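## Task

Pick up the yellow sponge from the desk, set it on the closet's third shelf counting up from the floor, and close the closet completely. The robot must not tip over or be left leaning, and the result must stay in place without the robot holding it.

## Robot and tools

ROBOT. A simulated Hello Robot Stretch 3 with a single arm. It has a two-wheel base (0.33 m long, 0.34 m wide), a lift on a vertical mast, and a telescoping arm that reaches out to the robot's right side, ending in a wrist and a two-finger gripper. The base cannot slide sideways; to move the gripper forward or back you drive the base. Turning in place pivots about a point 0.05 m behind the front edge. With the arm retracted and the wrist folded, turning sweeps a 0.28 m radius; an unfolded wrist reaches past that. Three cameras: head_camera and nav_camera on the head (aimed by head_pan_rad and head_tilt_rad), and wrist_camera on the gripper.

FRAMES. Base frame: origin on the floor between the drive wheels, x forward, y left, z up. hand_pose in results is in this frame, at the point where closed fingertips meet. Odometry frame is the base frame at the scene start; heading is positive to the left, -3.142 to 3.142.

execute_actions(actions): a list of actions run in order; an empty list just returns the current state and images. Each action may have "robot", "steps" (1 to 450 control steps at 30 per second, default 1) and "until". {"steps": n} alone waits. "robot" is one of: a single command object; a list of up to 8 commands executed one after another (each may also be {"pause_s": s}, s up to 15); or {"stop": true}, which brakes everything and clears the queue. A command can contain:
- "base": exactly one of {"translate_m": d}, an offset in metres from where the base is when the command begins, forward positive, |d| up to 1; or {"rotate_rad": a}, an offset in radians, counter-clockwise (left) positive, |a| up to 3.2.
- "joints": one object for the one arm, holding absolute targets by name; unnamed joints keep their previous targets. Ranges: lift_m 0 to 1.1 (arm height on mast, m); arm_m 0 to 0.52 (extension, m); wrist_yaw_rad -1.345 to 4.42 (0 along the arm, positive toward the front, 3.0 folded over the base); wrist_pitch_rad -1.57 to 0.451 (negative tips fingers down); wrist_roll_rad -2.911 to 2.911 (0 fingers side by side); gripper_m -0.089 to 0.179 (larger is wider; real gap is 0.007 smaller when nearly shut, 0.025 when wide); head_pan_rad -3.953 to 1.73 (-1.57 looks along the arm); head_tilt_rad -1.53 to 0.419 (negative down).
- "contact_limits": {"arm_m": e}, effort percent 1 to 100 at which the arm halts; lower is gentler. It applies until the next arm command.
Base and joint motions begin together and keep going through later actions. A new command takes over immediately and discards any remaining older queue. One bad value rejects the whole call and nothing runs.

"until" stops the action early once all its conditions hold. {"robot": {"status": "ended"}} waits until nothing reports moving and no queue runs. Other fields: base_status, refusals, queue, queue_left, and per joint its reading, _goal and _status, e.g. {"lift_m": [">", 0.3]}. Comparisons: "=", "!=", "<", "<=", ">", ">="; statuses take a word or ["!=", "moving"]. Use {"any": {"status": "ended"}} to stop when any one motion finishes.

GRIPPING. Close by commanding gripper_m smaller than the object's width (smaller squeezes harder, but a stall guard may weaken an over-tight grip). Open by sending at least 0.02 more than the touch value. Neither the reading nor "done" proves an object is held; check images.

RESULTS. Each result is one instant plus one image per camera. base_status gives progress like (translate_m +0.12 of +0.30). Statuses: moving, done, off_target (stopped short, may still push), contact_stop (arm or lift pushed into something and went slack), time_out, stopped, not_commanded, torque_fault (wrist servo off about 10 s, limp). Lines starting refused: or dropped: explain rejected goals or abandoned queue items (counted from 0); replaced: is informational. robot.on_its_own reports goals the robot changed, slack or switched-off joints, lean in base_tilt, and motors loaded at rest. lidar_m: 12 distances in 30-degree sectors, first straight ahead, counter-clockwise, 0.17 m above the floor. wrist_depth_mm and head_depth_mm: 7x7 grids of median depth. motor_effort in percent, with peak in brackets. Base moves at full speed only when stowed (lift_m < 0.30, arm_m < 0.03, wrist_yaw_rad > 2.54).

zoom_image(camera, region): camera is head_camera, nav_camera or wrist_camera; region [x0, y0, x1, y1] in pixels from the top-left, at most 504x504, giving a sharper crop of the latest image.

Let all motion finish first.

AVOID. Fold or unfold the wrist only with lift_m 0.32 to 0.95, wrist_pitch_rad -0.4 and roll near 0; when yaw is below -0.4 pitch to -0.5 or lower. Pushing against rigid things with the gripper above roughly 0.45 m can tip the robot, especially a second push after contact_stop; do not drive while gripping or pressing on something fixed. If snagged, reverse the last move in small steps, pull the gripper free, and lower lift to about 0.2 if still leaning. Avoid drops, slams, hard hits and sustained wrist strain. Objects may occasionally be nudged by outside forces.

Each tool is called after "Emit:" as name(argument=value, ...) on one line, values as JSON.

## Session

Emit:
execute_actions(actions=[])

Scene clock: 0.00 s.
robot.base_odometry: x=+0.000 y=+0.000 heading=+0.000 (m, m, rad; robot's odometry frame)
robot.turned_by_wheels: +0.000 (rad since the last result)
robot.turned_by_imu: +0.000 (rad since the last result)
robot.base_tilt: forward=-3.1 right=-1.5 (deg)
robot.lidar_m: 2.17 2.36 2.45 2.41 2.36 1.43 1.83 1.62 1.34 1.31 1.43 2.13
robot.head_depth_mm: 2157 2795 2836 2861 2857 2892 2121 / 2156 2809 2830 2850 2922 2937 2132 / 2034 2114 2853 2867 2885 2708 2112 / 1945 2125 2202 2221 2219 2259 2109 / 1949 2195 2208 2223 2251 2287 2122 / 1942 2162 2224 2238 2280 2297 2123 / 1943 2197 2197 2199 2240 2272 2122
robot.base_status: not_commanded
robot.joint_positions: lift_m=+0.311 arm_m=+0.000 wrist_yaw_rad=+3.068 wrist_pitch_rad=-0.419 wrist_roll_rad=+0.014 gripper_m=+0.037 head_pan_rad=-0.018 head_tilt_rad=-0.005
robot.joint_goals: lift_m=+0.311 arm_m=+0.000 wrist_yaw_rad=+3.068 wrist_pitch_rad=-0.419 wrist_roll_rad=+0.014 gripper_m=+0.037 head_pan_rad=-0.018 head_tilt_rad=-0.005
robot.joint_status: lift_m=not_commanded arm_m=not_commanded wrist_yaw_rad=not_commanded wrist_pitch_rad=not_commanded wrist_roll_rad=not_commanded gripper_m=not_commanded head_pan_rad=not_commanded head_tilt_rad=not_commanded
robot.measured_speeds: translate_m=+0.000 rotate_rad=+0.000 lift_m=+0.000 arm_m=+0.000 wrist_yaw_rad=+0.000 wrist_pitch_rad=+0.000 wrist_roll_rad=+0.000 head_pan_rad=+0.000 head_tilt_rad=+0.000
robot: refusals=0 queue=idle queue_left=0
robot.motor_effort: left_wheel=+0 right_wheel=-1 lift_m=+24 arm_m=-1 wrist_yaw_rad=+0 wrist_pitch_rad=+6 wrist_roll_rad=+0 gripper_m=+0 head_pan_rad=+0 head_tilt_rad=+1 (%)
robot.hand_pose: x=-0.0048 y=+0.0792 z=+0.3231 quat_wxyz=(+0.174, +0.701, +0.121, +0.681) (m; robot's base frame)
robot.wrist_depth_mm: - - - - - - - / - - - - - - - / - - - - - - 954 / 826 813 - 785 767 735 725 / 653 640 637 628 628 596 593 / 538 529 533 538 498 508 500 / 464 475 - - 442 436 429
pictures: head_camera (sideways: a quarter turn clockwise sets it upright), nav_camera (sideways: a quarter turn counterclockwise sets it upright), wrist_camera
Images, in order (width x height): head_camera 896x504, nav_camera 672x504, wrist_camera 644x364.

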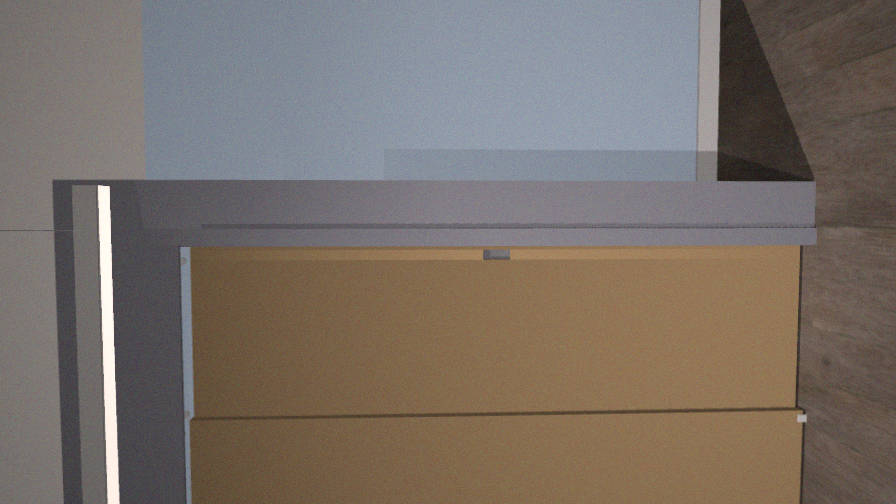

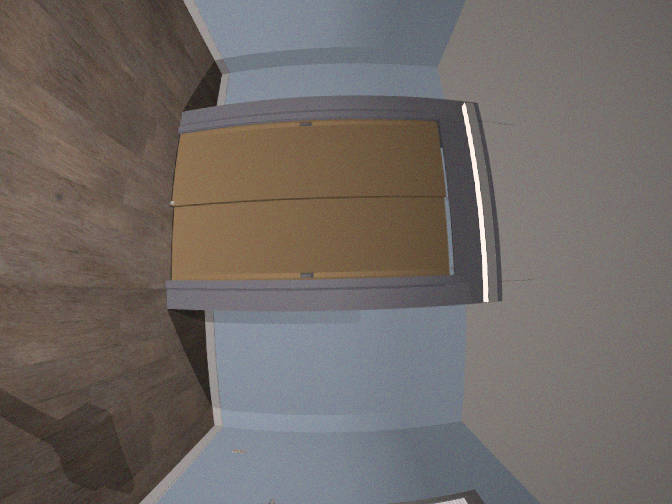

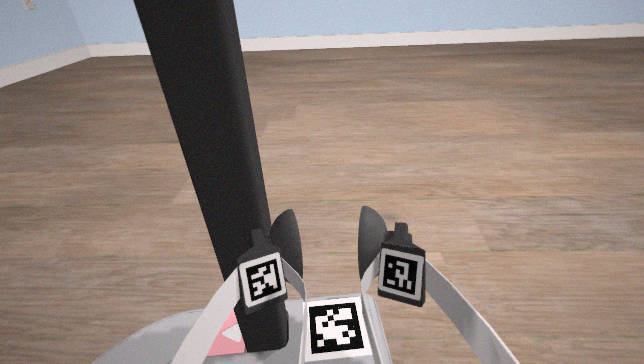

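Emit:
execute_actions(actions=[{"robot": {"joints": {"head_pan_rad": -3.14, "head_tilt_rad": -0.4, "lift_m": 0.28}}, "steps": 150, "until": {"robot": {"status": "ended"}}}])

Scene clock: 2.80 s.
robot.base_odometry: x=+0.000 y=+0.000 heading=+0.000 (m, m, rad; robot's odometry frame)
robot.turned_by_wheels: +0.000 (rad since the last result)
robot.turned_by_imu: +0.000 (rad since the last result)
robot.base_tilt: forward=-3.1 right=-1.6 (deg)
robot.lidar_m: 2.17 2.36 2.45 2.42 2.36 1.44 1.83 1.62 1.34 1.30 1.44 2.13
robot.head_depth_mm: 1533 1652 1785 1383 1941 1693 1383 / 1546 1660 1789 1372 2091 1691 1389 / 1560 1680 1799 1371 2099 1698 1385 / 1572 1695 1818 1359 2107 1690 1384 / 1575 1721 1827 1354 2135 1692 1387 / 1580 1722 1840 1358 2154 1692 1374 / 1591 1738 1866 1423 2154 1673 1372
robot.base_status: not_commanded
robot.joint_positions: lift_m=+0.280 arm_m=+0.000 wrist_yaw_rad=+3.068 wrist_pitch_rad=-0.420 wrist_roll_rad=+0.014 gripper_m=+0.037 head_pan_rad=-3.133 head_tilt_rad=-0.395
robot.joint_goals: lift_m=+0.280 arm_m=+0.000 wrist_yaw_rad=+3.068 wrist_pitch_rad=-0.420 wrist_roll_rad=+0.014 gripper_m=+0.037 head_pan_rad=-3.140 head_tilt_rad=-0.400
robot.joint_status: lift_m=done arm_m=not_commanded wrist_yaw_rad=not_commanded wrist_pitch_rad=not_commanded wrist_roll_rad=not_commanded gripper_m=not_commanded head_pan_rad=done head_tilt_rad=done
robot.measured_speeds: translate_m=+0.000 rotate_rad=+0.000 lift_m=+0.000 arm_m=+0.000 wrist_yaw_rad=+0.000 wrist_pitch_rad=+0.000 wrist_roll_rad=+0.000 head_pan_rad=+0.000 head_tilt_rad=+0.000
robot: refusals=0 queue=done queue_left=0
robot.motor_effort: left_wheel=+0(0) right_wheel=+0(0) lift_m=+20(22) arm_m=-1(1) wrist_yaw_rad=+1(1) wrist_pitch_rad=+6(7) wrist_roll_rad=+0(0) gripper_m=+1(1) head_pan_rad=-4(49) head_tilt_rad=-1(18) (%)
robot.hand_pose: x=-0.0048 y=+0.0790 z=+0.2923 quat_wxyz=(+0.174, +0.701, +0.121, +0.681) (m; robot's base frame)
robot.wrist_depth_mm: - - - - - - - / - - - - - - - / - - - 963 931 910 899 / 773 760 - 725 714 697 684 / 607 603 599 586 591 562 557 / 504 502 - - - 470 462 / 434 - - - 412 408 402
pictures: head_camera (sideways: a quarter turn clockwise sets it upright), nav_camera (sideways: a quarter turn counterclockwise sets it upright), wrist_camera
Images, in order (width x height): head_camera 896x504, nav_camera 672x504, wrist_camera 644x364.

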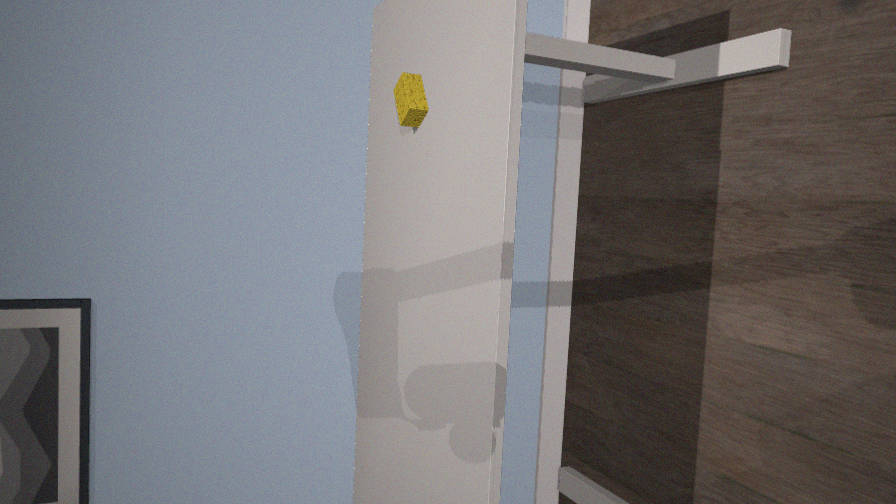

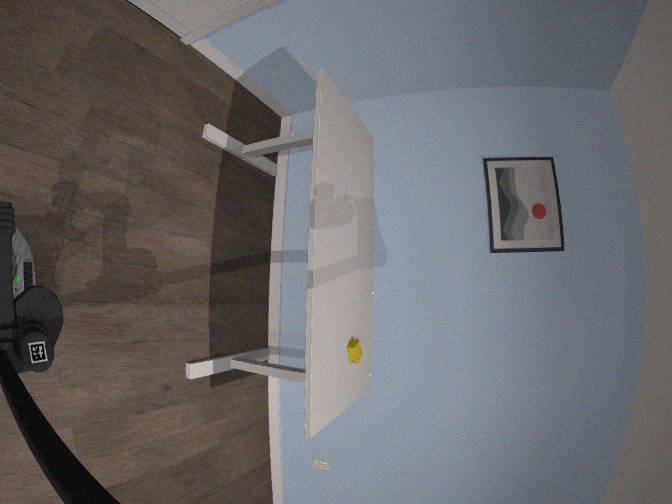

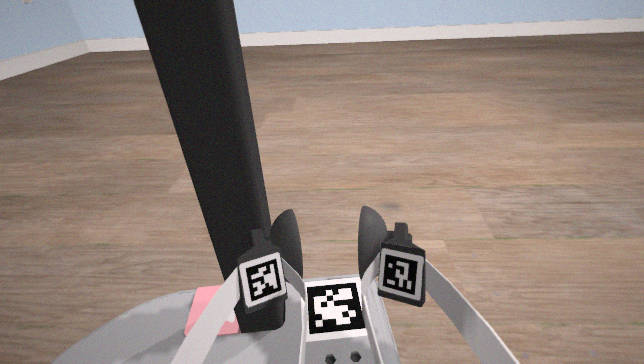

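Emit:
zoom_image(camera="head_camera", region=[350, 40, 480, 160])

Region (350, 40, 480, 160) of head_camera's 896x504 image, scaled by 3.877, with more detail than that image has; it fills the top 465 rows of this view, and the rest is white.

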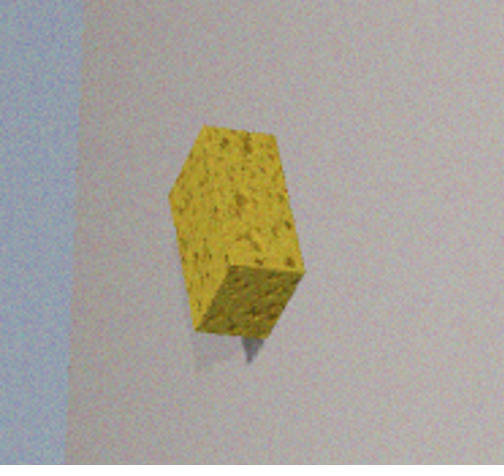

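Emit:
execute_actions(actions=[{"robot": {"base": {"rotate_rad": 0.555}, "joints": {"head_pan_rad": -0.5, "head_tilt_rad": -0.4}}, "steps": 100, "until": {"robot": {"base_status": ["!=", "moving"]}}}, {"robot": {"base": {"translate_m": 1.0}}, "steps": 200, "until": {"robot": {"translate_m": [">", 0.6]}}}, {"robot": {"base": {"translate_m": 0.95}}, "steps": 300, "until": {"robot": {"status": "ended"}}}])

Scene clock: 21.27 s.
robot.base_odometry: x=+1.320 y=+0.818 heading=+0.555 (m, m, rad; robot's odometry frame)
robot.turned_by_wheels: +0.555 (rad since the last result)
robot.turned_by_imu: +0.561 (rad since the last result)
robot.base_tilt: forward=-3.2 right=-1.6 (deg)
robot.lidar_m: 1.04 1.47 1.46 1.59 2.43 2.68 2.86 2.31 2.30 1.28 0.98 0.98
robot.head_depth_mm: 786 843 913 988 1083 1213 1331 / 796 858 923 1002 1101 1218 1320 / 804 868 934 1019 1119 1244 1345 / 817 879 951 1036 1141 1268 1346 / 822 892 967 1050 1156 1289 1369 / 826 886 961 1048 1151 1278 1369 / 826 894 977 1063 1189 1534 1379
robot.base_status: done (translate_m +0.9500 of +0.9500)
robot.joint_positions: lift_m=+0.280 arm_m=+0.000 wrist_yaw_rad=+3.068 wrist_pitch_rad=-0.421 wrist_roll_rad=+0.014 gripper_m=+0.037 head_pan_rad=-0.507 head_tilt_rad=-0.396
robot.joint_goals: lift_m=+0.280 arm_m=+0.000 wrist_yaw_rad=+3.068 wrist_pitch_rad=-0.421 wrist_roll_rad=+0.014 gripper_m=+0.037 head_pan_rad=-0.500 head_tilt_rad=-0.400
robot.joint_status: lift_m=done arm_m=not_commanded wrist_yaw_rad=not_commanded wrist_pitch_rad=not_commanded wrist_roll_rad=not_commanded gripper_m=not_commanded head_pan_rad=done head_tilt_rad=done
robot.measured_speeds: translate_m=+0.000 rotate_rad=+0.000 lift_m=+0.000 arm_m=+0.000 wrist_yaw_rad=+0.000 wrist_pitch_rad=+0.000 wrist_roll_rad=+0.000 head_pan_rad=+0.000 head_tilt_rad=+0.000
robot: refusals=0 queue=done queue_left=0
robot.motor_effort: left_wheel=-3(14) right_wheel=+2(9) lift_m=+21(21) arm_m=-1(1) wrist_yaw_rad=+0(1) wrist_pitch_rad=+7(7) wrist_roll_rad=+0(0) gripper_m=+1(0) head_pan_rad=+4(47) head_tilt_rad=-1(2) (%)
robot.hand_pose: x=-0.0048 y=+0.0790 z=+0.2922 quat_wxyz=(+0.174, +0.701, +0.121, +0.681) (m; robot's base frame)
robot.wrist_depth_mm: - - - - - - - / - - - - - - - / - - - 969 946 914 884 / 773 757 - 724 707 700 679 / 605 598 592 582 590 561 558 / 506 499 - - - 468 469 / 437 - - - 411 408 404
pictures: head_camera (sideways: a quarter turn clockwise sets it upright), nav_camera (sideways: a quarter turn counterclockwise sets it upright), wrist_camera
Images, in order (width x height): head_camera 896x504, nav_camera 672x504, wrist_camera 644x364.

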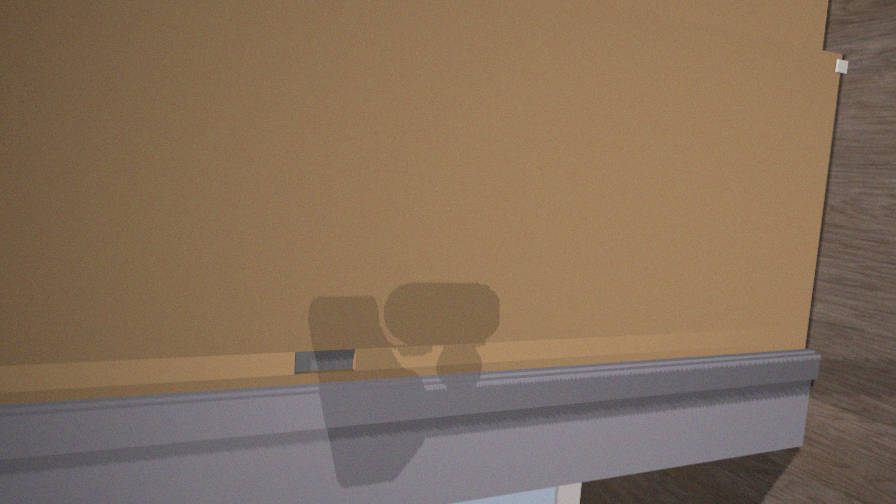

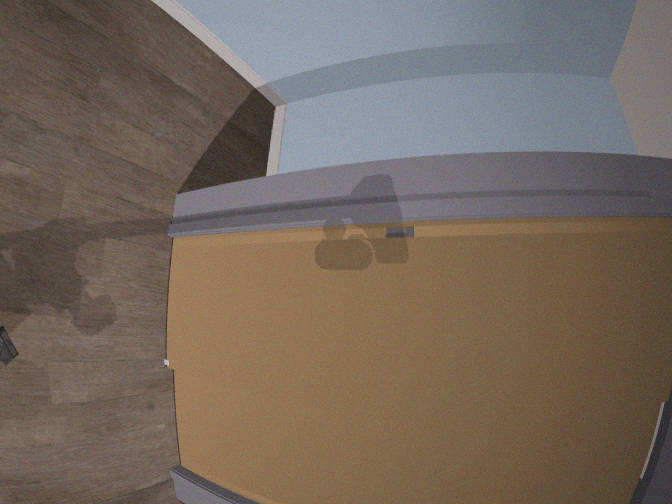

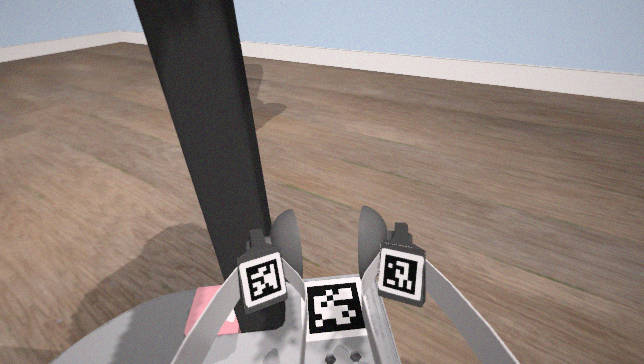

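Emit:
execute_actions(actions=[{"robot": [{"base": {"translate_m": 0.52}}, {"base": {"rotate_rad": 0.915}, "joints": {"lift_m": 0.937, "head_pan_rad": -1.57, "head_tilt_rad": -0.45}}], "steps": 200, "until": {"robot": {"lift_m": [">", 0.36]}}}, {"robot": {"joints": {"wrist_yaw_rad": 0.0, "gripper_m": 0.0}}, "steps": 200, "until": {"robot": {"wrist_yaw_rad": ["<", 0.5]}}}, {"robot": {"joints": {"wrist_pitch_rad": 0.025, "wrist_roll_rad": 1.57, "arm_m": 0.07}, "contact_limits": {"arm_m": 12}}, "steps": 300, "until": {"robot": {"status": "ended"}}}])

Scene clock: 33.77 s.
robot.base_odometry: x=+1.762 y=+1.092 heading=+1.470 (m, m, rad; robot's odometry frame)
robot.turned_by_wheels: +0.915 (rad since the last result)
robot.turned_by_imu: +0.927 (rad since the last result)
robot.base_tilt: forward=-3.1 right=-1.5 (deg)
robot.lidar_m: 1.14 1.19 1.65 3.44 3.14 2.70 2.61 0.79 0.58 0.53 0.57 1.18
robot.head_depth_mm: 451 489 535 590 631 - - / 450 489 535 590 - - - / 450 490 535 592 646 - - / 433 471 517 562 608 - 828 / 428 465 509 562 625 716 822 / 434 472 516 570 635 717 821 / 435 472 517 569 655 1508 1326
robot.base_status: done (rotate_rad +0.9149 of +0.9150)
robot.joint_positions: lift_m=+0.937 arm_m=+0.070 wrist_yaw_rad=+0.003 wrist_pitch_rad=+0.001 wrist_roll_rad=+1.568 gripper_m=+0.000 head_pan_rad=-1.563 head_tilt_rad=-0.445
robot.joint_goals: lift_m=+0.937 arm_m=+0.070 wrist_yaw_rad=+0.000 wrist_pitch_rad=+0.025 wrist_roll_rad=+1.570 gripper_m=+0.000 head_pan_rad=-1.570 head_tilt_rad=-0.450
robot.joint_status: lift_m=done arm_m=done wrist_yaw_rad=done wrist_pitch_rad=done wrist_roll_rad=done gripper_m=done head_pan_rad=done head_tilt_rad=done
robot.measured_speeds: translate_m=+0.000 rotate_rad=+0.000 lift_m=+0.000 arm_m=+0.000 wrist_yaw_rad=+0.000 wrist_pitch_rad=+0.000 wrist_roll_rad=+0.000 head_pan_rad=+0.000 head_tilt_rad=+0.000
robot: refusals=0 queue=done queue_left=0
robot.motor_effort: left_wheel=-4(14) right_wheel=+2(9) lift_m=+26(28) arm_m=+6(5) wrist_yaw_rad=-4(4) wrist_pitch_rad=+9(11) wrist_roll_rad=+1(2) gripper_m=-3(79) head_pan_rad=-4(48) head_tilt_rad=-1(6) (%)
robot.contact_limits: arm_m 12 (drawing in: default 33, maximum 54; extending or still: default 44, maximum 73)
robot.hand_pose: x=-0.0206 y=-0.4708 z=+1.0513 quat_wxyz=(+0.002, +0.001, -1.000, +0.000) (m; robot's base frame)
robot.wrist_depth_mm: 229 229 229 232 234 234 235 / 235 236 238 238 239 241 244 / 242 243 244 246 247 248 250 / 249 250 252 261 255 256 257 / 228 230 231 - 233 235 234 / 234 235 235 255 254 257 257 / 255 258 260 260 264 266 267
pictures: head_camera (sideways: a quarter turn clockwise sets it upright), nav_camera (sideways: a quarter turn counterclockwise sets it upright), wrist_camera
Images, in order (width x height): head_camera 896x504, nav_camera 672x504, wrist_camera 644x364.

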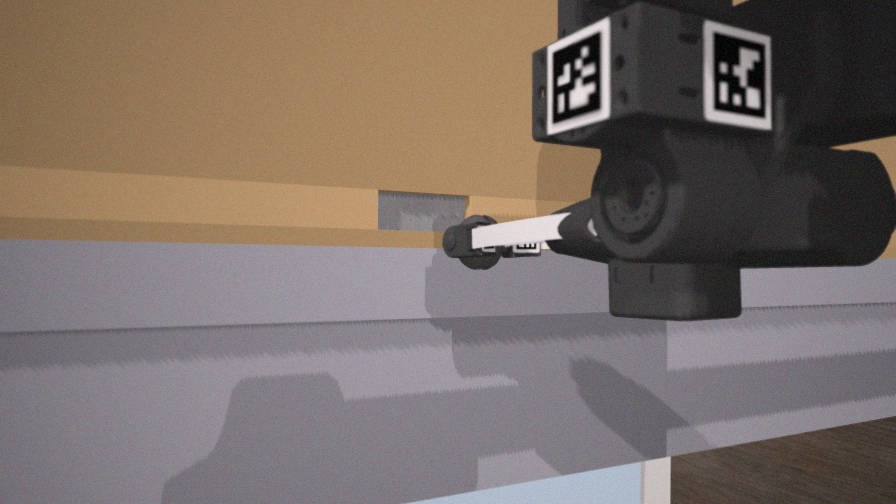

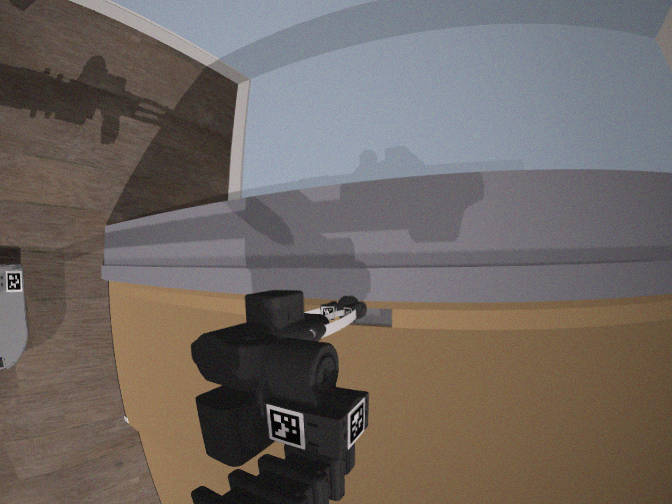

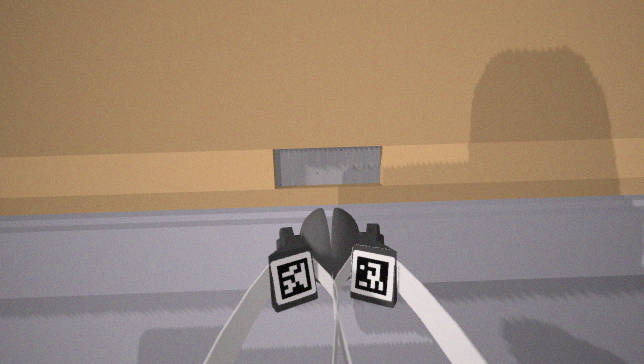

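Emit:
execute_actions(actions=[{"robot": {"base": {"translate_m": 0.022}, "joints": {"wrist_yaw_rad": -0.2, "arm_m": 0.11}, "contact_limits": {"arm_m": 12}}, "steps": 200, "until": {"robot": {"status": "ended"}}}])

Scene clock: 37.23 s.
robot.base_odometry: x=+1.764 y=+1.114 heading=+1.470 (m, m, rad; robot's odometry frame)
robot.turned_by_wheels: +0.000 (rad since the last result)
robot.turned_by_imu: +0.000 (rad since the last result)
robot.base_tilt: forward=-3.0 right=-1.6 (deg)
robot.lidar_m: 1.12 1.16 1.61 3.44 3.15 2.72 2.64 0.79 0.58 0.53 0.57 1.16
robot.head_depth_mm: 451 490 535 587 - - 882 / 451 490 535 583 - - 892 / 446 489 534 587 - - 872 / 423 460 503 554 - 698 835 / 436 473 517 570 636 718 825 / 436 474 516 569 635 717 843 / 434 473 524 595 1532 1602 1328
robot.base_status: done (translate_m +0.0220 of +0.0220)
robot.joint_positions: lift_m=+0.937 arm_m=+0.110 wrist_yaw_rad=-0.197 wrist_pitch_rad=+0.001 wrist_roll_rad=+1.568 gripper_m=+0.000 head_pan_rad=-1.563 head_tilt_rad=-0.445
robot.joint_goals: lift_m=+0.937 arm_m=+0.110 wrist_yaw_rad=-0.200 wrist_pitch_rad=+0.025 wrist_roll_rad=+1.570 gripper_m=+0.000 head_pan_rad=-1.570 head_tilt_rad=-0.450
robot.joint_status: lift_m=done arm_m=done wrist_yaw_rad=done wrist_pitch_rad=done wrist_roll_rad=done gripper_m=done head_pan_rad=done head_tilt_rad=done
robot.measured_speeds: translate_m=+0.000 rotate_rad=+0.000 lift_m=+0.000 arm_m=+0.000 wrist_yaw_rad=+0.000 wrist_pitch_rad=+0.000 wrist_roll_rad=+0.000 head_pan_rad=+0.000 head_tilt_rad=+0.000
robot: refusals=0 queue=done queue_left=0
robot.motor_effort: left_wheel=-4(8) right_wheel=+3(7) lift_m=+26(26) arm_m=+6(6) wrist_yaw_rad=-4(6) wrist_pitch_rad=+10(10) wrist_roll_rad=+0(0) gripper_m=-2(3) head_pan_rad=-4(3) head_tilt_rad=-1(1) (%)
robot.contact_limits: arm_m 12 (drawing in: default 33, maximum 54; extending or still: default 44, maximum 73)
robot.hand_pose: x=-0.0715 y=-0.5059 z=+1.0513 quat_wxyz=(+0.002, -0.098, -0.995, +0.000) (m; robot's base frame)
robot.wrist_depth_mm: 222 221 224 225 225 227 228 / 221 222 223 223 224 225 226 / 221 222 222 223 225 226 227 / 220 221 222 223 224 225 226 / 219 221 221 - 224 225 225 / 213 207 205 192 204 199 195 / 189 190 191 192 192 194 194
pictures: head_camera (sideways: a quarter turn clockwise sets it upright), nav_camera (sideways: a quarter turn counterclockwise sets it upright), wrist_camera
Images, in order (width x height): head_camera 896x504, nav_camera 672x504, wrist_camera 644x364.

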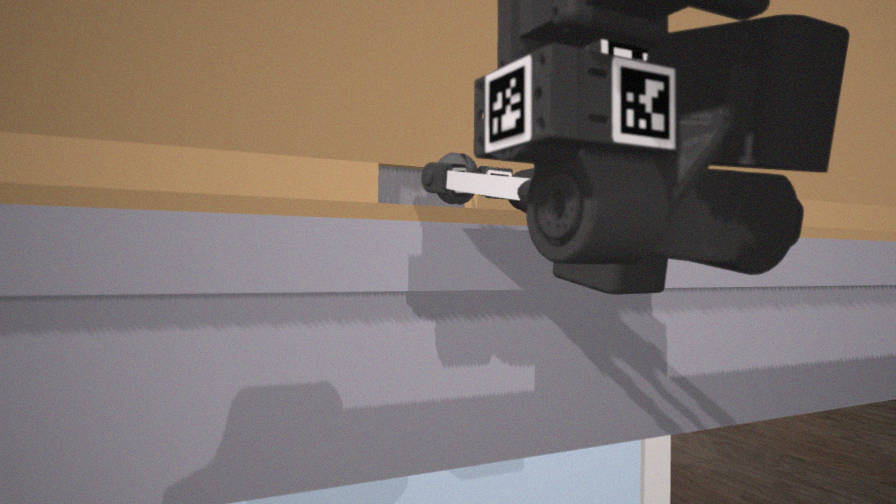

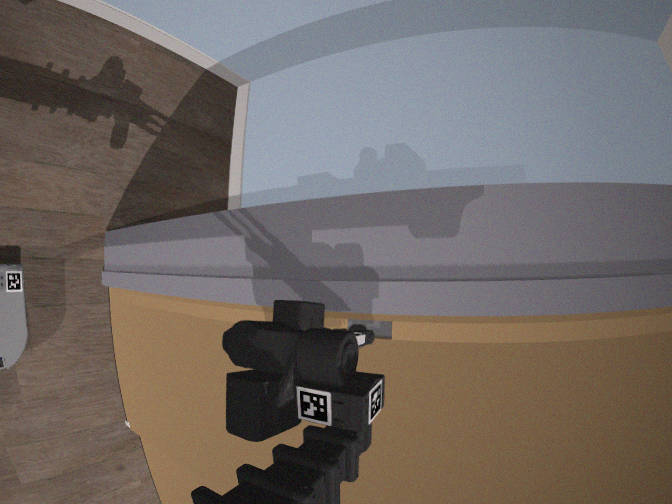

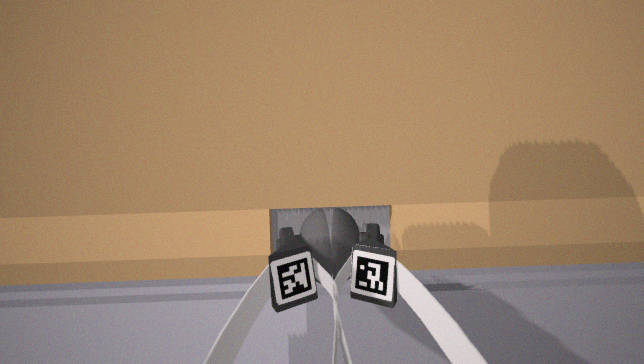

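Emit:
execute_actions(actions=[{"robot": {"joints": {"arm_m": 0.18}, "contact_limits": {"arm_m": 12}}, "steps": 200, "until": {"robot": {"status": "ended"}}}])

Scene clock: 39.07 s.
robot.base_odometry: x=+1.764 y=+1.114 heading=+1.470 (m, m, rad; robot's odometry frame)
robot.turned_by_wheels: +0.000 (rad since the last result)
robot.turned_by_imu: +0.000 (rad since the last result)
robot.base_tilt: forward=-3.0 right=-1.6 (deg)
robot.lidar_m: 1.12 1.17 1.61 3.44 3.15 2.73 2.64 0.79 0.59 0.54 0.57 1.16
robot.head_depth_mm: 453 493 538 577 - 763 859 / 453 493 538 576 - 775 860 / 448 491 538 576 - 775 860 / 424 461 504 552 - 725 821 / 437 474 517 572 637 718 825 / 436 474 517 571 636 716 843 / 437 473 524 597 1550 1593 1328
robot.base_status: done (translate_m +0.0220 of +0.0220)
robot.joint_positions: lift_m=+0.937 arm_m=+0.163 wrist_yaw_rad=-0.201 wrist_pitch_rad=-0.002 wrist_roll_rad=+1.568 gripper_m=+0.000 head_pan_rad=-1.563 head_tilt_rad=-0.445
robot.joint_goals: lift_m=+0.937 arm_m=+0.163 wrist_yaw_rad=-0.200 wrist_pitch_rad=+0.025 wrist_roll_rad=+1.570 gripper_m=+0.000 head_pan_rad=-1.570 head_tilt_rad=-0.450
robot.joint_status: lift_m=done arm_m=contact_stop wrist_yaw_rad=done wrist_pitch_rad=done wrist_roll_rad=done gripper_m=done head_pan_rad=done head_tilt_rad=done
robot.measured_speeds: translate_m=+0.000 rotate_rad=+0.001 lift_m=+0.000 arm_m=-0.007 wrist_yaw_rad=+0.000 wrist_pitch_rad=+0.000 wrist_roll_rad=+0.000 head_pan_rad=+0.000 head_tilt_rad=+0.000
robot: refusals=0 queue=dropped queue_left=0
robot.on_its_own: arm_m is slack since a contact_stop, until your next command for it (your +0.180 is given up)
robot.motor_effort: left_wheel=-4(5) right_wheel=+1(3) lift_m=+26(26) arm_m=+8(13) wrist_yaw_rad=+2(4) wrist_pitch_rad=+11(11) wrist_roll_rad=+0(0) gripper_m=-1(2) head_pan_rad=-4(5) head_tilt_rad=-1(1) (%)
robot.contact_limits: arm_m 12 (drawing in: default 33, maximum 54; extending or still: default 44, maximum 73)
robot.hand_pose: x=-0.0726 y=-0.5588 z=+1.0508 quat_wxyz=(+0.002, -0.101, -0.995, -0.001) (m; robot's base frame)
robot.wrist_depth_mm: 172 173 174 175 176 177 177 / 172 172 173 174 175 177 177 / 171 172 173 174 175 176 177 / 171 172 173 173 175 175 176 / 170 171 171 185 174 175 176 / 170 170 172 - 174 174 176 / 147 144 141 141 141 142 143
pictures: head_camera (sideways: a quarter turn clockwise sets it upright), nav_camera (sideways: a quarter turn counterclockwise sets it upright), wrist_camera
Images, in order (width x height): head_camera 896x504, nav_camera 672x504, wrist_camera 644x364.

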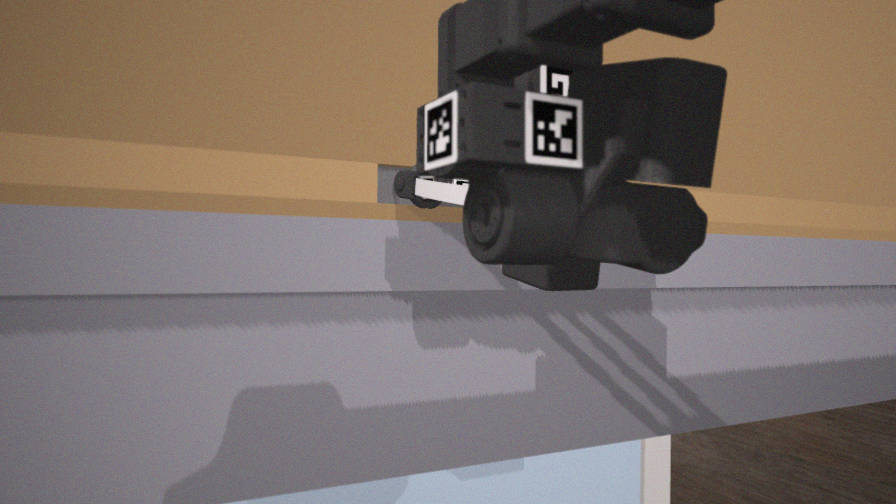

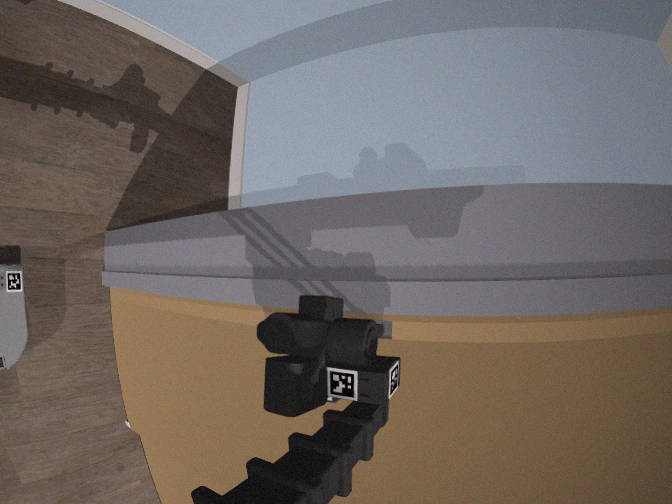

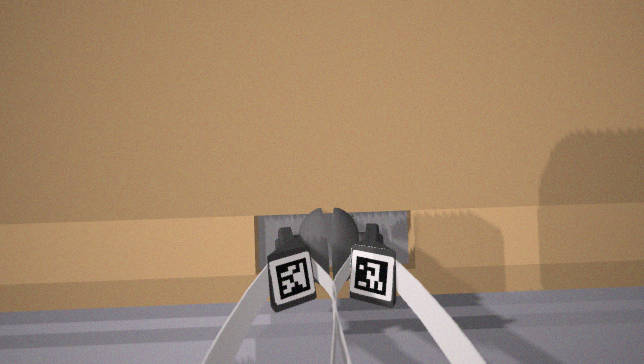

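Emit:
execute_actions(actions=[{"robot": {"joints": {"arm_m": 0.162}, "contact_limits": {"arm_m": 18}}, "steps": 30, "until": {"robot": {"status": "ended"}}}, {"robot": {"base": {"translate_m": -0.03}}, "steps": 14}])

Scene clock: 41.03 s.
robot.base_odometry: x=+1.762 y=+1.097 heading=+1.470 (m, m, rad; robot's odometry frame)
robot.turned_by_wheels: +0.001 (rad since the last result)
robot.turned_by_imu: +0.001 (rad since the last result)
robot.base_tilt: forward=-4.2 right=-1.4 (deg)
robot.lidar_m: 1.13 1.18 1.64 3.44 3.16 2.71 2.61 0.79 0.59 0.53 0.57 1.17
robot.head_depth_mm: 454 492 538 577 - 763 861 / 453 492 537 577 - 776 859 / 453 491 537 582 - 776 859 / 430 468 512 564 - 727 827 / 432 469 512 564 636 717 825 / 437 474 519 570 635 718 828 / 436 474 518 579 1497 1561 1329
robot.base_status: moving (translate_m -0.0169 of -0.0300)
robot.joint_positions: lift_m=+0.937 arm_m=+0.162 wrist_yaw_rad=-0.167 wrist_pitch_rad=-0.003 wrist_roll_rad=+1.568 gripper_m=+0.000 head_pan_rad=-1.563 head_tilt_rad=-0.445
robot.joint_goals: lift_m=+0.937 arm_m=+0.162 wrist_yaw_rad=-0.200 wrist_pitch_rad=+0.025 wrist_roll_rad=+1.570 gripper_m=+0.000 head_pan_rad=-1.570 head_tilt_rad=-0.450
robot.joint_status: lift_m=done arm_m=done wrist_yaw_rad=done wrist_pitch_rad=done wrist_roll_rad=done gripper_m=done head_pan_rad=done head_tilt_rad=done
robot.measured_speeds: translate_m=-0.065 rotate_rad=+0.001 lift_m=+0.000 arm_m=-0.001 wrist_yaw_rad=+0.060 wrist_pitch_rad=+0.000 wrist_roll_rad=+0.000 head_pan_rad=+0.000 head_tilt_rad=+0.000
robot: refusals=0 queue=running queue_left=0
robot.motor_effort: left_wheel=+6(9) right_wheel=-20(22) lift_m=+26(26) arm_m=+7(7) wrist_yaw_rad=-44(45) wrist_pitch_rad=+11(12) wrist_roll_rad=+0(0) gripper_m=-3(2) head_pan_rad=-4(4) head_tilt_rad=-1(1) (%)
robot.contact_limits: arm_m 18 (drawing in: default 33, maximum 54; extending or still: default 44, maximum 73)
robot.hand_pose: x=-0.0640 y=-0.5591 z=+1.0505 quat_wxyz=(+0.002, -0.084, -0.996, -0.002) (m; robot's base frame)
robot.wrist_depth_mm: 167 168 169 171 171 172 174 / 168 169 169 171 172 173 174 / 168 169 170 171 173 174 175 / 169 170 171 172 174 174 176 / 170 170 172 185 174 174 176 / 170 171 172 - 175 175 176 / 154 154 154 151 149 146 145
pictures: head_camera (sideways: a quarter turn clockwise sets it upright), nav_camera (sideways: a quarter turn counterclockwise sets it upright), wrist_camera
Images, in order (width x height): head_camera 896x504, nav_camera 672x504, wrist_camera 644x364.

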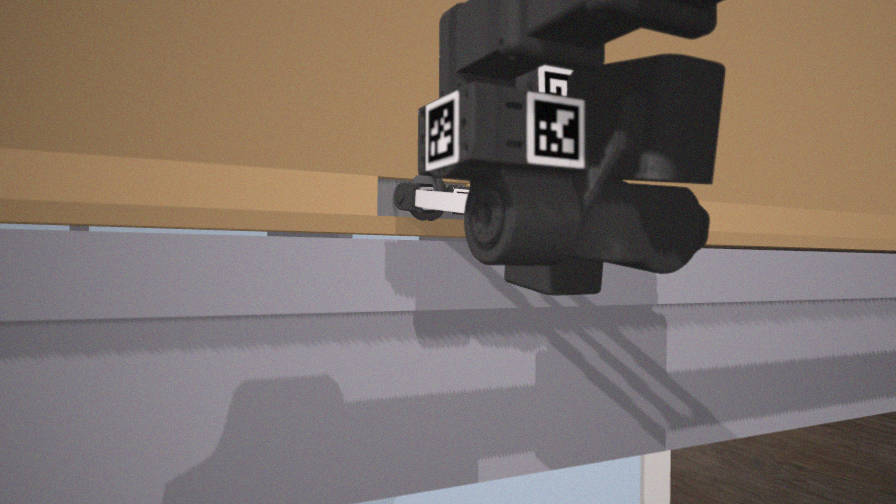

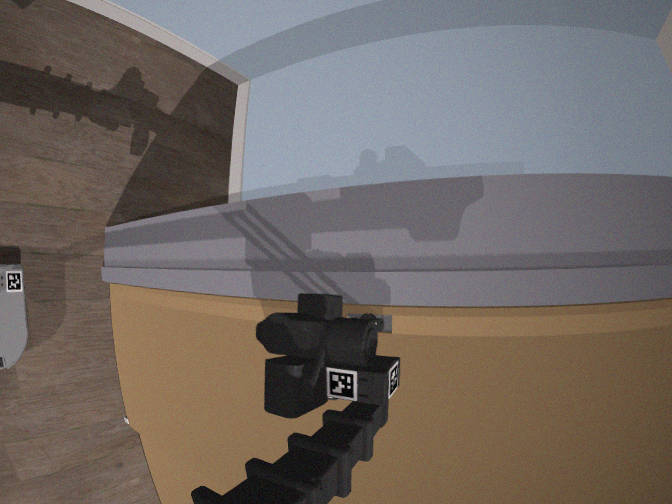

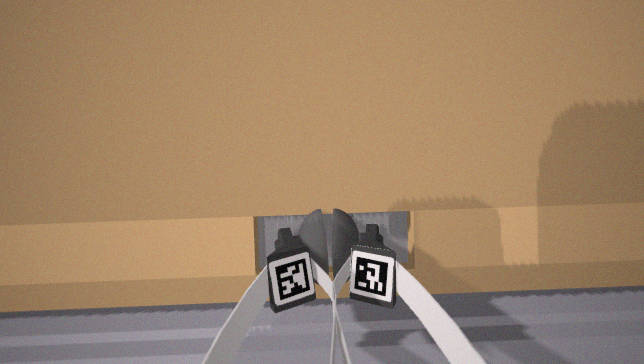

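Emit:
execute_actions(actions=[{"robot": {"base": {"translate_m": -0.31}}, "steps": 60, "until": {"robot": {"translate_m": ["<", -0.08]}}}])

Scene clock: 42.70 s.
robot.base_odometry: x=+1.753 y=+1.004 heading=+1.470 (m, m, rad; robot's odometry frame)
robot.turned_by_wheels: -0.001 (rad since the last result)
robot.turned_by_imu: -0.001 (rad since the last result)
robot.base_tilt: forward=-2.7 right=-1.8 (deg)
robot.lidar_m: 1.23 1.28 1.77 3.12 3.48 2.61 2.53 0.79 0.59 0.54 0.57 1.27
robot.head_depth_mm: 452 490 537 576 - 759 856 / 452 491 536 575 - 774 857 / 452 490 536 574 - 773 856 / 1066 1171 1114 1256 - 1478 1270 / 1066 1160 1013 1133 1039 1180 905 / 430 464 504 554 616 709 821 / 428 467 515 569 633 716 820
robot.base_status: moving (translate_m -0.0810 of -0.3100)
robot.joint_positions: lift_m=+0.937 arm_m=+0.161 wrist_yaw_rad=-0.199 wrist_pitch_rad=-0.004 wrist_roll_rad=+1.568 gripper_m=+0.000 head_pan_rad=-1.563 head_tilt_rad=-0.445
robot.joint_goals: lift_m=+0.937 arm_m=+0.162 wrist_yaw_rad=-0.200 wrist_pitch_rad=+0.025 wrist_roll_rad=+1.570 gripper_m=+0.000 head_pan_rad=-1.570 head_tilt_rad=-0.450
robot.joint_status: lift_m=done arm_m=done wrist_yaw_rad=done wrist_pitch_rad=done wrist_roll_rad=done gripper_m=done head_pan_rad=done head_tilt_rad=done
robot.measured_speeds: translate_m=-0.100 rotate_rad=+0.001 lift_m=+0.000 arm_m=+0.000 wrist_yaw_rad=+0.000 wrist_pitch_rad=+0.000 wrist_roll_rad=+0.000 head_pan_rad=+0.000 head_tilt_rad=+0.000
robot: refusals=0 queue=running queue_left=0
robot.motor_effort: left_wheel=-6(13) right_wheel=-6(24) lift_m=+26(26) arm_m=+10(9) wrist_yaw_rad=-2(49) wrist_pitch_rad=+12(12) wrist_roll_rad=+0(1) gripper_m=-2(2) head_pan_rad=-4(5) head_tilt_rad=-1(1) (%)
robot.contact_limits: arm_m 18 (drawing in: default 33, maximum 54; extending or still: default 44, maximum 73)
robot.hand_pose: x=-0.0719 y=-0.5575 z=+1.0502 quat_wxyz=(+0.002, -0.099, -0.995, -0.003) (m; robot's base frame)
robot.wrist_depth_mm: 171 173 173 174 175 177 178 / 171 172 173 174 175 176 178 / 171 172 173 174 175 175 177 / 170 171 172 173 174 175 177 / 170 171 172 185 174 175 177 / 170 171 171 - 174 175 176 / 578 528 552 523 531 499 509
pictures: head_camera (sideways: a quarter turn clockwise sets it upright), nav_camera (sideways: a quarter turn counterclockwise sets it upright), wrist_camera
Images, in order (width x height): head_camera 896x504, nav_camera 672x504, wrist_camera 644x364.

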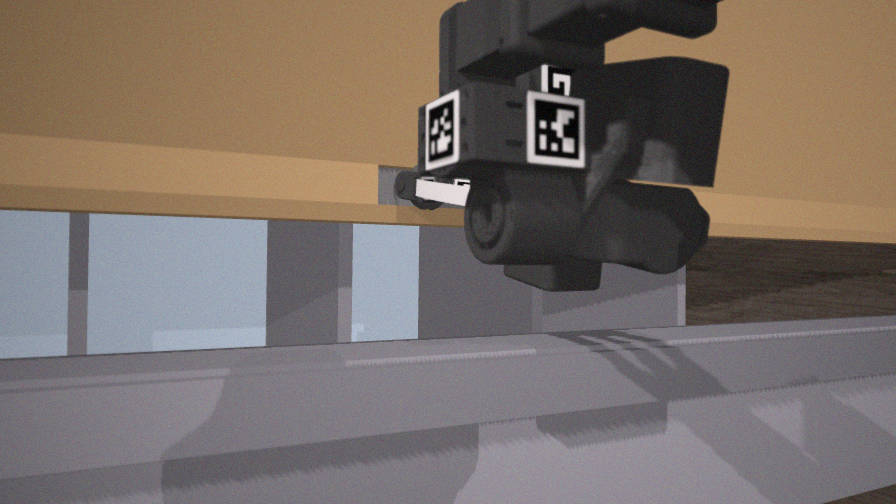

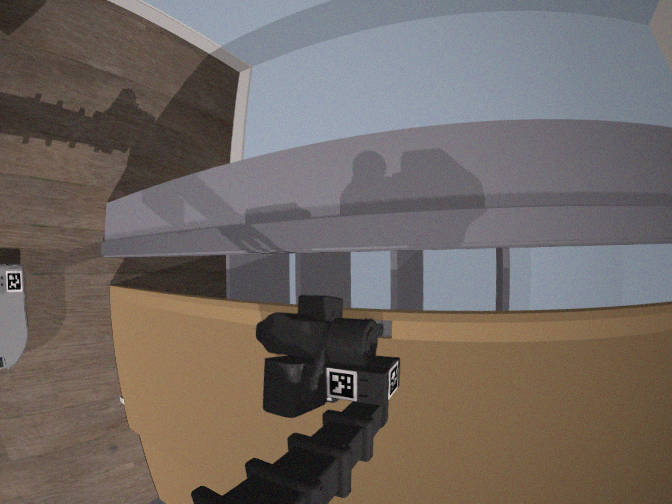

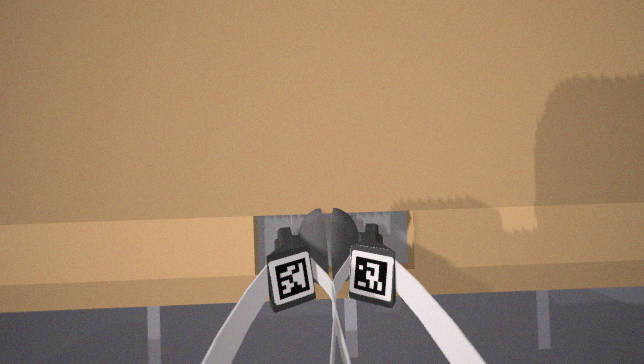

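Emit:
execute_actions(actions=[{"steps": 120, "until": {"robot": {"status": "ended"}}}, {"robot": {"joints": {"arm_m": 0.0}}, "steps": 120, "until": {"robot": {"arm_m": ["<", 0.12]}}}, {"robot": {"joints": {"wrist_roll_rad": 0.0, "wrist_pitch_rad": -0.4, "wrist_yaw_rad": 0.0}}, "steps": 120, "until": {"robot": {"status": "ended"}}}])

Scene clock: 48.07 s.
robot.base_odometry: x=+1.730 y=+0.776 heading=+1.470 (m, m, rad; robot's odometry frame)
robot.turned_by_wheels: +0.000 (rad since the last result)
robot.turned_by_imu: +0.036 (rad since the last result)
robot.base_tilt: forward=-3.1 right=-1.5 (deg)
robot.lidar_m: 1.45 1.53 2.17 3.08 3.07 2.36 2.30 0.76 0.58 0.56 0.61 1.49
robot.head_depth_mm: 444 482 526 579 644 700 - / 445 483 528 580 646 717 - / 451 484 528 589 648 - - / 1060 1167 1109 1251 1261 - - / 1064 1174 1100 1252 1298 1515 1336 / 1070 1167 1097 1246 1296 1508 1329 / 1059 1133 1030 1124 1193 1170 934
robot.base_status: done (translate_m -0.3100 of -0.3100)
robot.joint_positions: lift_m=+0.937 arm_m=+0.000 wrist_yaw_rad=-0.003 wrist_pitch_rad=-0.415 wrist_roll_rad=+0.006 gripper_m=+0.000 head_pan_rad=-1.563 head_tilt_rad=-0.445
robot.joint_goals: lift_m=+0.937 arm_m=+0.000 wrist_yaw_rad=+0.000 wrist_pitch_rad=-0.400 wrist_roll_rad=+0.000 gripper_m=+0.000 head_pan_rad=-1.570 head_tilt_rad=-0.450
robot.joint_status: lift_m=done arm_m=done wrist_yaw_rad=done wrist_pitch_rad=done wrist_roll_rad=done gripper_m=done head_pan_rad=done head_tilt_rad=done
robot.measured_speeds: translate_m=+0.000 rotate_rad=+0.000 lift_m=+0.000 arm_m=+0.000 wrist_yaw_rad=+0.000 wrist_pitch_rad=+0.000 wrist_roll_rad=+0.000 head_pan_rad=+0.000 head_tilt_rad=+0.000
robot: refusals=0 queue=done queue_left=0
robot.motor_effort: left_wheel=-2(7) right_wheel=+1(13) lift_m=+25(26) arm_m=-6(16) wrist_yaw_rad=+4(22) wrist_pitch_rad=+6(12) wrist_roll_rad=-3(5) gripper_m=-1(3) head_pan_rad=-4(4) head_tilt_rad=-2(1) (%)
robot.hand_pose: x=-0.0222 y=-0.3701 z=+0.9501 quat_wxyz=(+0.690, +0.145, -0.694, -0.148) (m; robot's base frame)
robot.wrist_depth_mm: 339 592 810 688 280 273 271 / 337 622 - 972 302 297 295 / 341 626 865 792 330 326 322 / 354 479 - - 363 361 357 / 398 481 921 - 405 405 399 / 468 476 - - 457 456 451 / - 549 - - 542 529 520
pictures: head_camera (sideways: a quarter turn clockwise sets it upright), nav_camera (sideways: a quarter turn counterclockwise sets it upright), wrist_camera
Images, in order (width x height): head_camera 896x504, nav_camera 672x504, wrist_camera 644x364.

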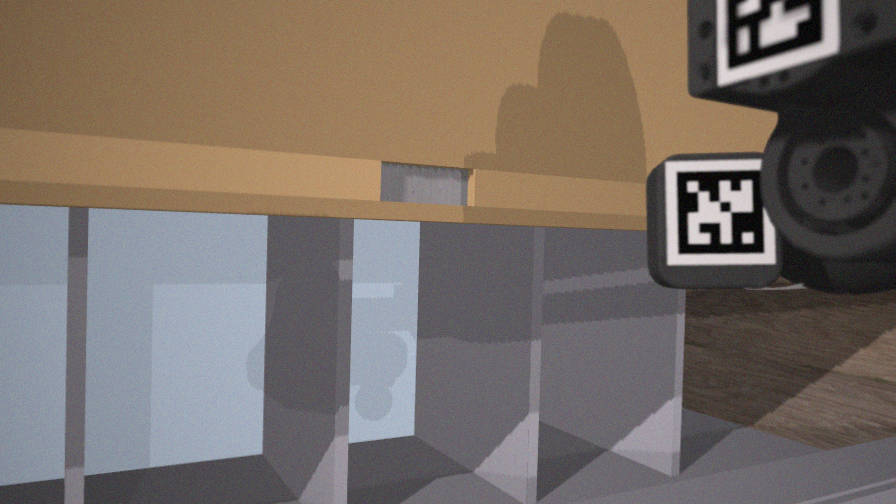

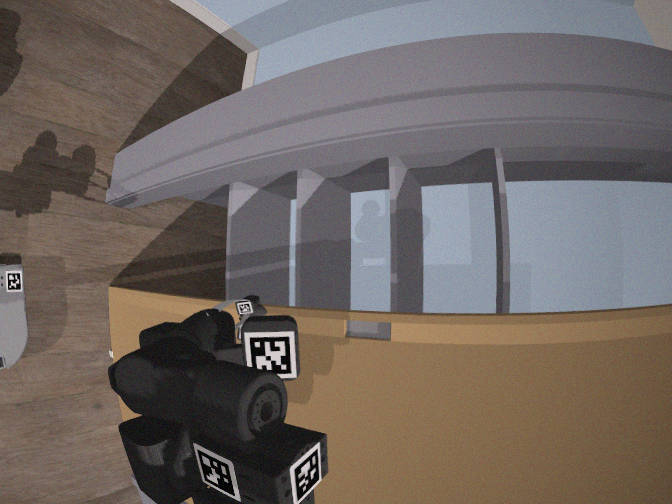

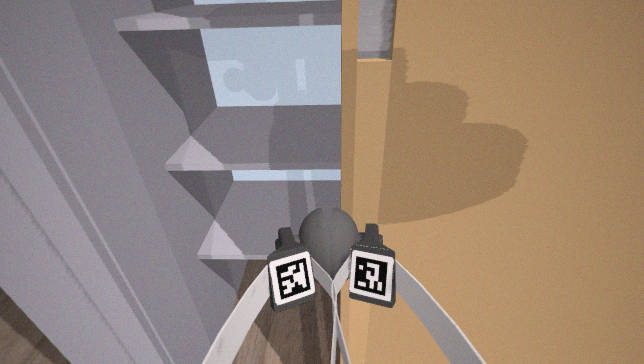

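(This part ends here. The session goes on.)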